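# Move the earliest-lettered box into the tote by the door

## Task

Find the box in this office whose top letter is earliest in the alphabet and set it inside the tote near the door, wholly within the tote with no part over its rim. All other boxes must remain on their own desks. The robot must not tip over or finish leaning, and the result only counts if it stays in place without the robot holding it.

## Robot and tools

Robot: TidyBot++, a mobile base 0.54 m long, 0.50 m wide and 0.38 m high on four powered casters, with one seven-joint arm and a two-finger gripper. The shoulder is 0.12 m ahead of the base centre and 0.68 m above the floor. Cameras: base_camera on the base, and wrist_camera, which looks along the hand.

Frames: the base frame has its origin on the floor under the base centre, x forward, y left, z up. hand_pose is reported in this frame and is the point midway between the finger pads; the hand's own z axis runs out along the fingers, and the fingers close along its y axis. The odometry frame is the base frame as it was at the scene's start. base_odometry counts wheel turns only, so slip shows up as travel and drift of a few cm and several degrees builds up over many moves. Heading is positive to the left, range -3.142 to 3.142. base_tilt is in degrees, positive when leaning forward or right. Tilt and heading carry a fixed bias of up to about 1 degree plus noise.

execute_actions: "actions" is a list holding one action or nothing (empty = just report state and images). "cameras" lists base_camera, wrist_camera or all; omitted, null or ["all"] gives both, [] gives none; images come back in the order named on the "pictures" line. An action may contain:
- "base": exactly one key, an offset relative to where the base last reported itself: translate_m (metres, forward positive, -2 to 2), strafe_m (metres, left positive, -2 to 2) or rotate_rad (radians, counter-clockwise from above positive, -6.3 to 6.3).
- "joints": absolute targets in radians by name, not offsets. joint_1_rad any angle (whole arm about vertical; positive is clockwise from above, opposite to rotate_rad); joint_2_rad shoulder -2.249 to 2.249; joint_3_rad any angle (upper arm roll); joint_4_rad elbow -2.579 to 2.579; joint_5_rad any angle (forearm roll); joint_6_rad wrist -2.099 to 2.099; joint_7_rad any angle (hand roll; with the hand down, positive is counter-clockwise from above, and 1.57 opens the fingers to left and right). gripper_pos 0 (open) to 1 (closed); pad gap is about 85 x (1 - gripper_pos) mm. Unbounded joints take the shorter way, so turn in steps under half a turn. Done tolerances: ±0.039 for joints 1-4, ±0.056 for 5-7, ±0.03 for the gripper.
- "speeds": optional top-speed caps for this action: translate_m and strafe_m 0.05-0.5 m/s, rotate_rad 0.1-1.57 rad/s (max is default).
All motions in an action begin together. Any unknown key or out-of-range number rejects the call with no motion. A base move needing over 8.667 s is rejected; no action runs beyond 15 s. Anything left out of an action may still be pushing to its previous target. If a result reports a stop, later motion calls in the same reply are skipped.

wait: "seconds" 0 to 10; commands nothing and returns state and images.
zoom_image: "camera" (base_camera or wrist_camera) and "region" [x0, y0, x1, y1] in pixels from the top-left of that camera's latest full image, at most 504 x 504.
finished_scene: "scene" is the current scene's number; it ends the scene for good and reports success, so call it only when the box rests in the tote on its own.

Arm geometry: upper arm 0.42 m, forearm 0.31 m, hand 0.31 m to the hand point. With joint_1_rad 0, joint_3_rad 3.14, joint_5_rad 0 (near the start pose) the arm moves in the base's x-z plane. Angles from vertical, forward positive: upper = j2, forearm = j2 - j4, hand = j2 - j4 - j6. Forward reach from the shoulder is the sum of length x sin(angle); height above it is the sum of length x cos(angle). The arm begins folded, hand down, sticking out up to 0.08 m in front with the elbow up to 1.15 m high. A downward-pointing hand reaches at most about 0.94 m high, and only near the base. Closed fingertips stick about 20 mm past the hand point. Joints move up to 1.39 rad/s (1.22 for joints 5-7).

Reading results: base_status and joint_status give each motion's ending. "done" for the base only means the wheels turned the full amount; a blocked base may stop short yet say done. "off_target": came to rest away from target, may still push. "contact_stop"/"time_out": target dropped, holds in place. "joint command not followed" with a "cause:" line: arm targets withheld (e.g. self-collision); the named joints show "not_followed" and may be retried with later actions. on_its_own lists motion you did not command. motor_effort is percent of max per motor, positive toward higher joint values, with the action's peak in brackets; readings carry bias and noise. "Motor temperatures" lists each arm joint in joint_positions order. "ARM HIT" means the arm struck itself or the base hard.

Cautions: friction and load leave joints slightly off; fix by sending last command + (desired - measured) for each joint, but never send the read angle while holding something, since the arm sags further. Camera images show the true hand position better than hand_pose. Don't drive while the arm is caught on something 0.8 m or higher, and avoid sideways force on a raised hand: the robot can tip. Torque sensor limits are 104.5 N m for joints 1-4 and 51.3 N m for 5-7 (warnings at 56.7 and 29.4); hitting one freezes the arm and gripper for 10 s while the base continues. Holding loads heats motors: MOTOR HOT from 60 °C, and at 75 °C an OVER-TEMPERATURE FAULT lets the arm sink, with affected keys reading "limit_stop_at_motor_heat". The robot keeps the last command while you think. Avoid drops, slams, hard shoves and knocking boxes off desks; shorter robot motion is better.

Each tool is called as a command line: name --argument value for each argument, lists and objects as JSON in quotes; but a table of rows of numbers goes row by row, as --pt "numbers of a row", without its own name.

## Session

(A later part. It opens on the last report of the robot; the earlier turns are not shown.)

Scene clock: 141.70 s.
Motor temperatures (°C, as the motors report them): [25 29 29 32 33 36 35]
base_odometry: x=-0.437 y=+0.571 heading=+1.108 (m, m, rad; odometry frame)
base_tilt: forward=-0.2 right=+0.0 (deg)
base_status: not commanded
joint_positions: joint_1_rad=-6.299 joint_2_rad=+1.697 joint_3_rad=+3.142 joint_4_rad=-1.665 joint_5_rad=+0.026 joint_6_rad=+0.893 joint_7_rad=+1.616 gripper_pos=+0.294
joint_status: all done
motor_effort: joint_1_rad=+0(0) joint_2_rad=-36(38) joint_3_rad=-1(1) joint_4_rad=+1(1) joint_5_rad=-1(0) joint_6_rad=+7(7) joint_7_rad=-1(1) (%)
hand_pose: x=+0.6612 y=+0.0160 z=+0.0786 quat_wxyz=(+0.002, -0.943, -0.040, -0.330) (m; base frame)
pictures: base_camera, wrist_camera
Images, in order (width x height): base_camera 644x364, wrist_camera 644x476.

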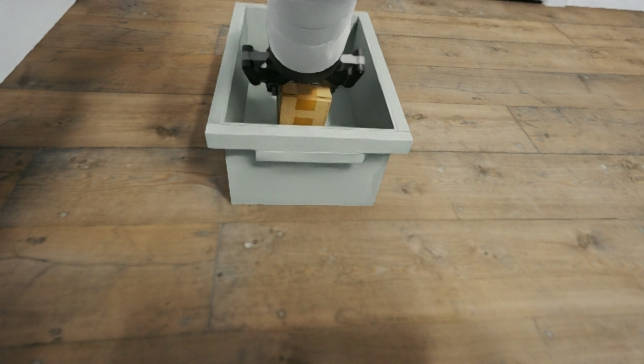

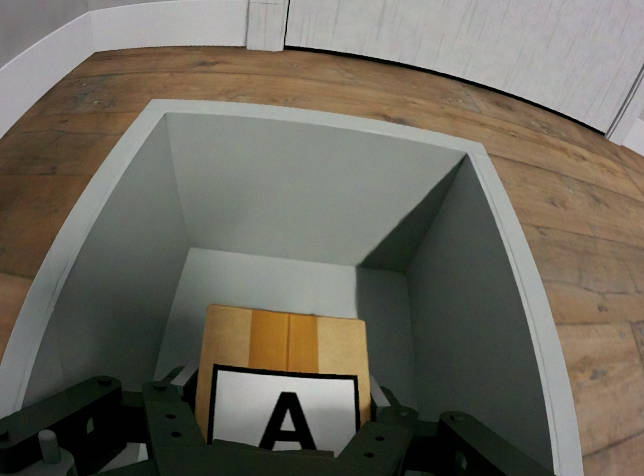

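Lower about 3 cm more.

execute_actions --actions '[{"joints":{"joint_2_rad":1.77,"joint_4_rad":-1.565}}]' --cameras '["wrist_camera"]'

execute_actions --actions '[{"joints":{"gripper_pos":0.05}}]' --cameras '[]'

execute_actions --actions '[{"joints":{"joint_2_rad":1.35,"joint_4_rad":-2.0}}]'

Scene clock: 146.07 s.
Motor temperatures (°C, as the motors report them): [25 29 29 32 33 36 35]
base_odometry: x=-0.437 y=+0.571 heading=+1.108 (m, m, rad; odometry frame)
base_tilt: forward=-0.2 right=-0.2 (deg)
base_status: not commanded
joint_positions: joint_1_rad=-6.299 joint_2_rad=+1.766 joint_3_rad=+3.142 joint_4_rad=-1.578 joint_5_rad=+0.026 joint_6_rad=+0.893 joint_7_rad=+1.616 gripper_pos=+0.294
joint_status: all done
motor_effort: joint_1_rad=+0(0) joint_2_rad=-36(38) joint_3_rad=-1(1) joint_4_rad=+2(2) joint_5_rad=+0(0) joint_6_rad=+7(7) joint_7_rad=+0(1) (%)
hand_pose: x=+0.6669 y=+0.0160 z=+0.0525 quat_wxyz=(+0.002, -0.940, -0.040, -0.339) (m; base frame)
pictures: wrist_camera
Images, in order (width x height): wrist_camera 644x476.

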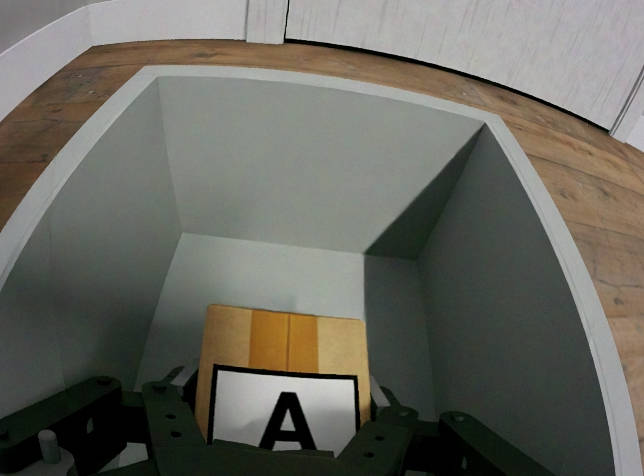

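Scene clock: 147.13 s.
Motor temperatures (°C, as the motors report them): [25 29 29 32 33 36 35]
base_odometry: x=-0.437 y=+0.571 heading=+1.108 (m, m, rad; odometry frame)
base_tilt: forward=-0.2 right=-0.1 (deg)
base_status: not commanded
joint_positions: joint_1_rad=-6.299 joint_2_rad=+1.766 joint_3_rad=+3.142 joint_4_rad=-1.578 joint_5_rad=+0.026 joint_6_rad=+0.893 joint_7_rad=+1.616 gripper_pos=+0.050
joint_status: all done
motor_effort: joint_1_rad=+0(0) joint_2_rad=-35(36) joint_3_rad=+0(2) joint_4_rad=+0(1) joint_5_rad=+0(0) joint_6_rad=+6(7) joint_7_rad=+0(1) (%)
hand_pose: x=+0.6669 y=+0.0160 z=+0.0525 quat_wxyz=(+0.002, -0.940, -0.040, -0.339) (m; base frame)
pictures: none
No camera images: the call's "cameras" was empty. Leave "cameras" out to get every camera's image.

Scene clock: 148.77 s.
Motor temperatures (°C, as the motors report them): [25 29 29 32 33 36 35]
base_odometry: x=-0.437 y=+0.571 heading=+1.108 (m, m, rad; odometry frame)
base_tilt: forward=-0.2 right=+0.0 (deg)
base_status: not commanded
joint_positions: joint_1_rad=-6.299 joint_2_rad=+1.359 joint_3_rad=+3.142 joint_4_rad=-1.984 joint_5_rad=+0.026 joint_6_rad=+0.893 joint_7_rad=+1.616 gripper_pos=+0.050
joint_status: all done
motor_effort: joint_1_rad=+0(0) joint_2_rad=-35(37) joint_3_rad=-1(1) joint_4_rad=+2(2) joint_5_rad=+0(0) joint_6_rad=+7(7) joint_7_rad=+0(1) (%)
hand_pose: x=+0.6655 y=+0.0160 z=+0.2222 quat_wxyz=(+0.002, -0.940, -0.040, -0.339) (m; base frame)
pictures: base_camera, wrist_camera
Images, in order (width x height): base_camera 644x364, wrist_camera 644x476.

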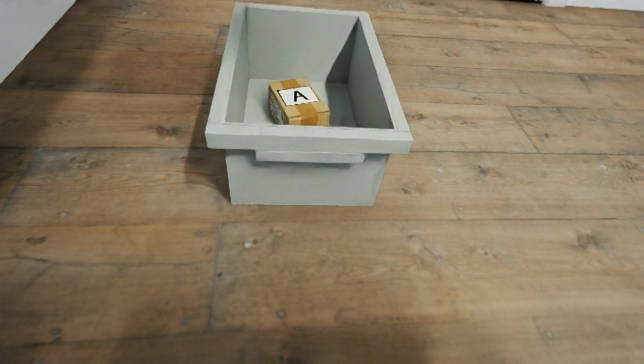

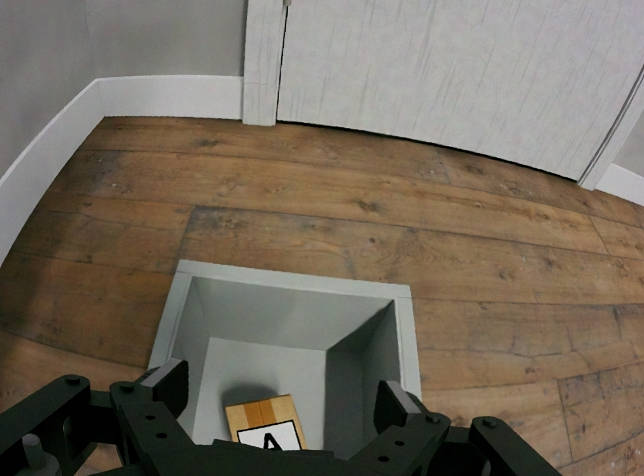

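finished_scene --scene 1

The scene is finished: the task was done.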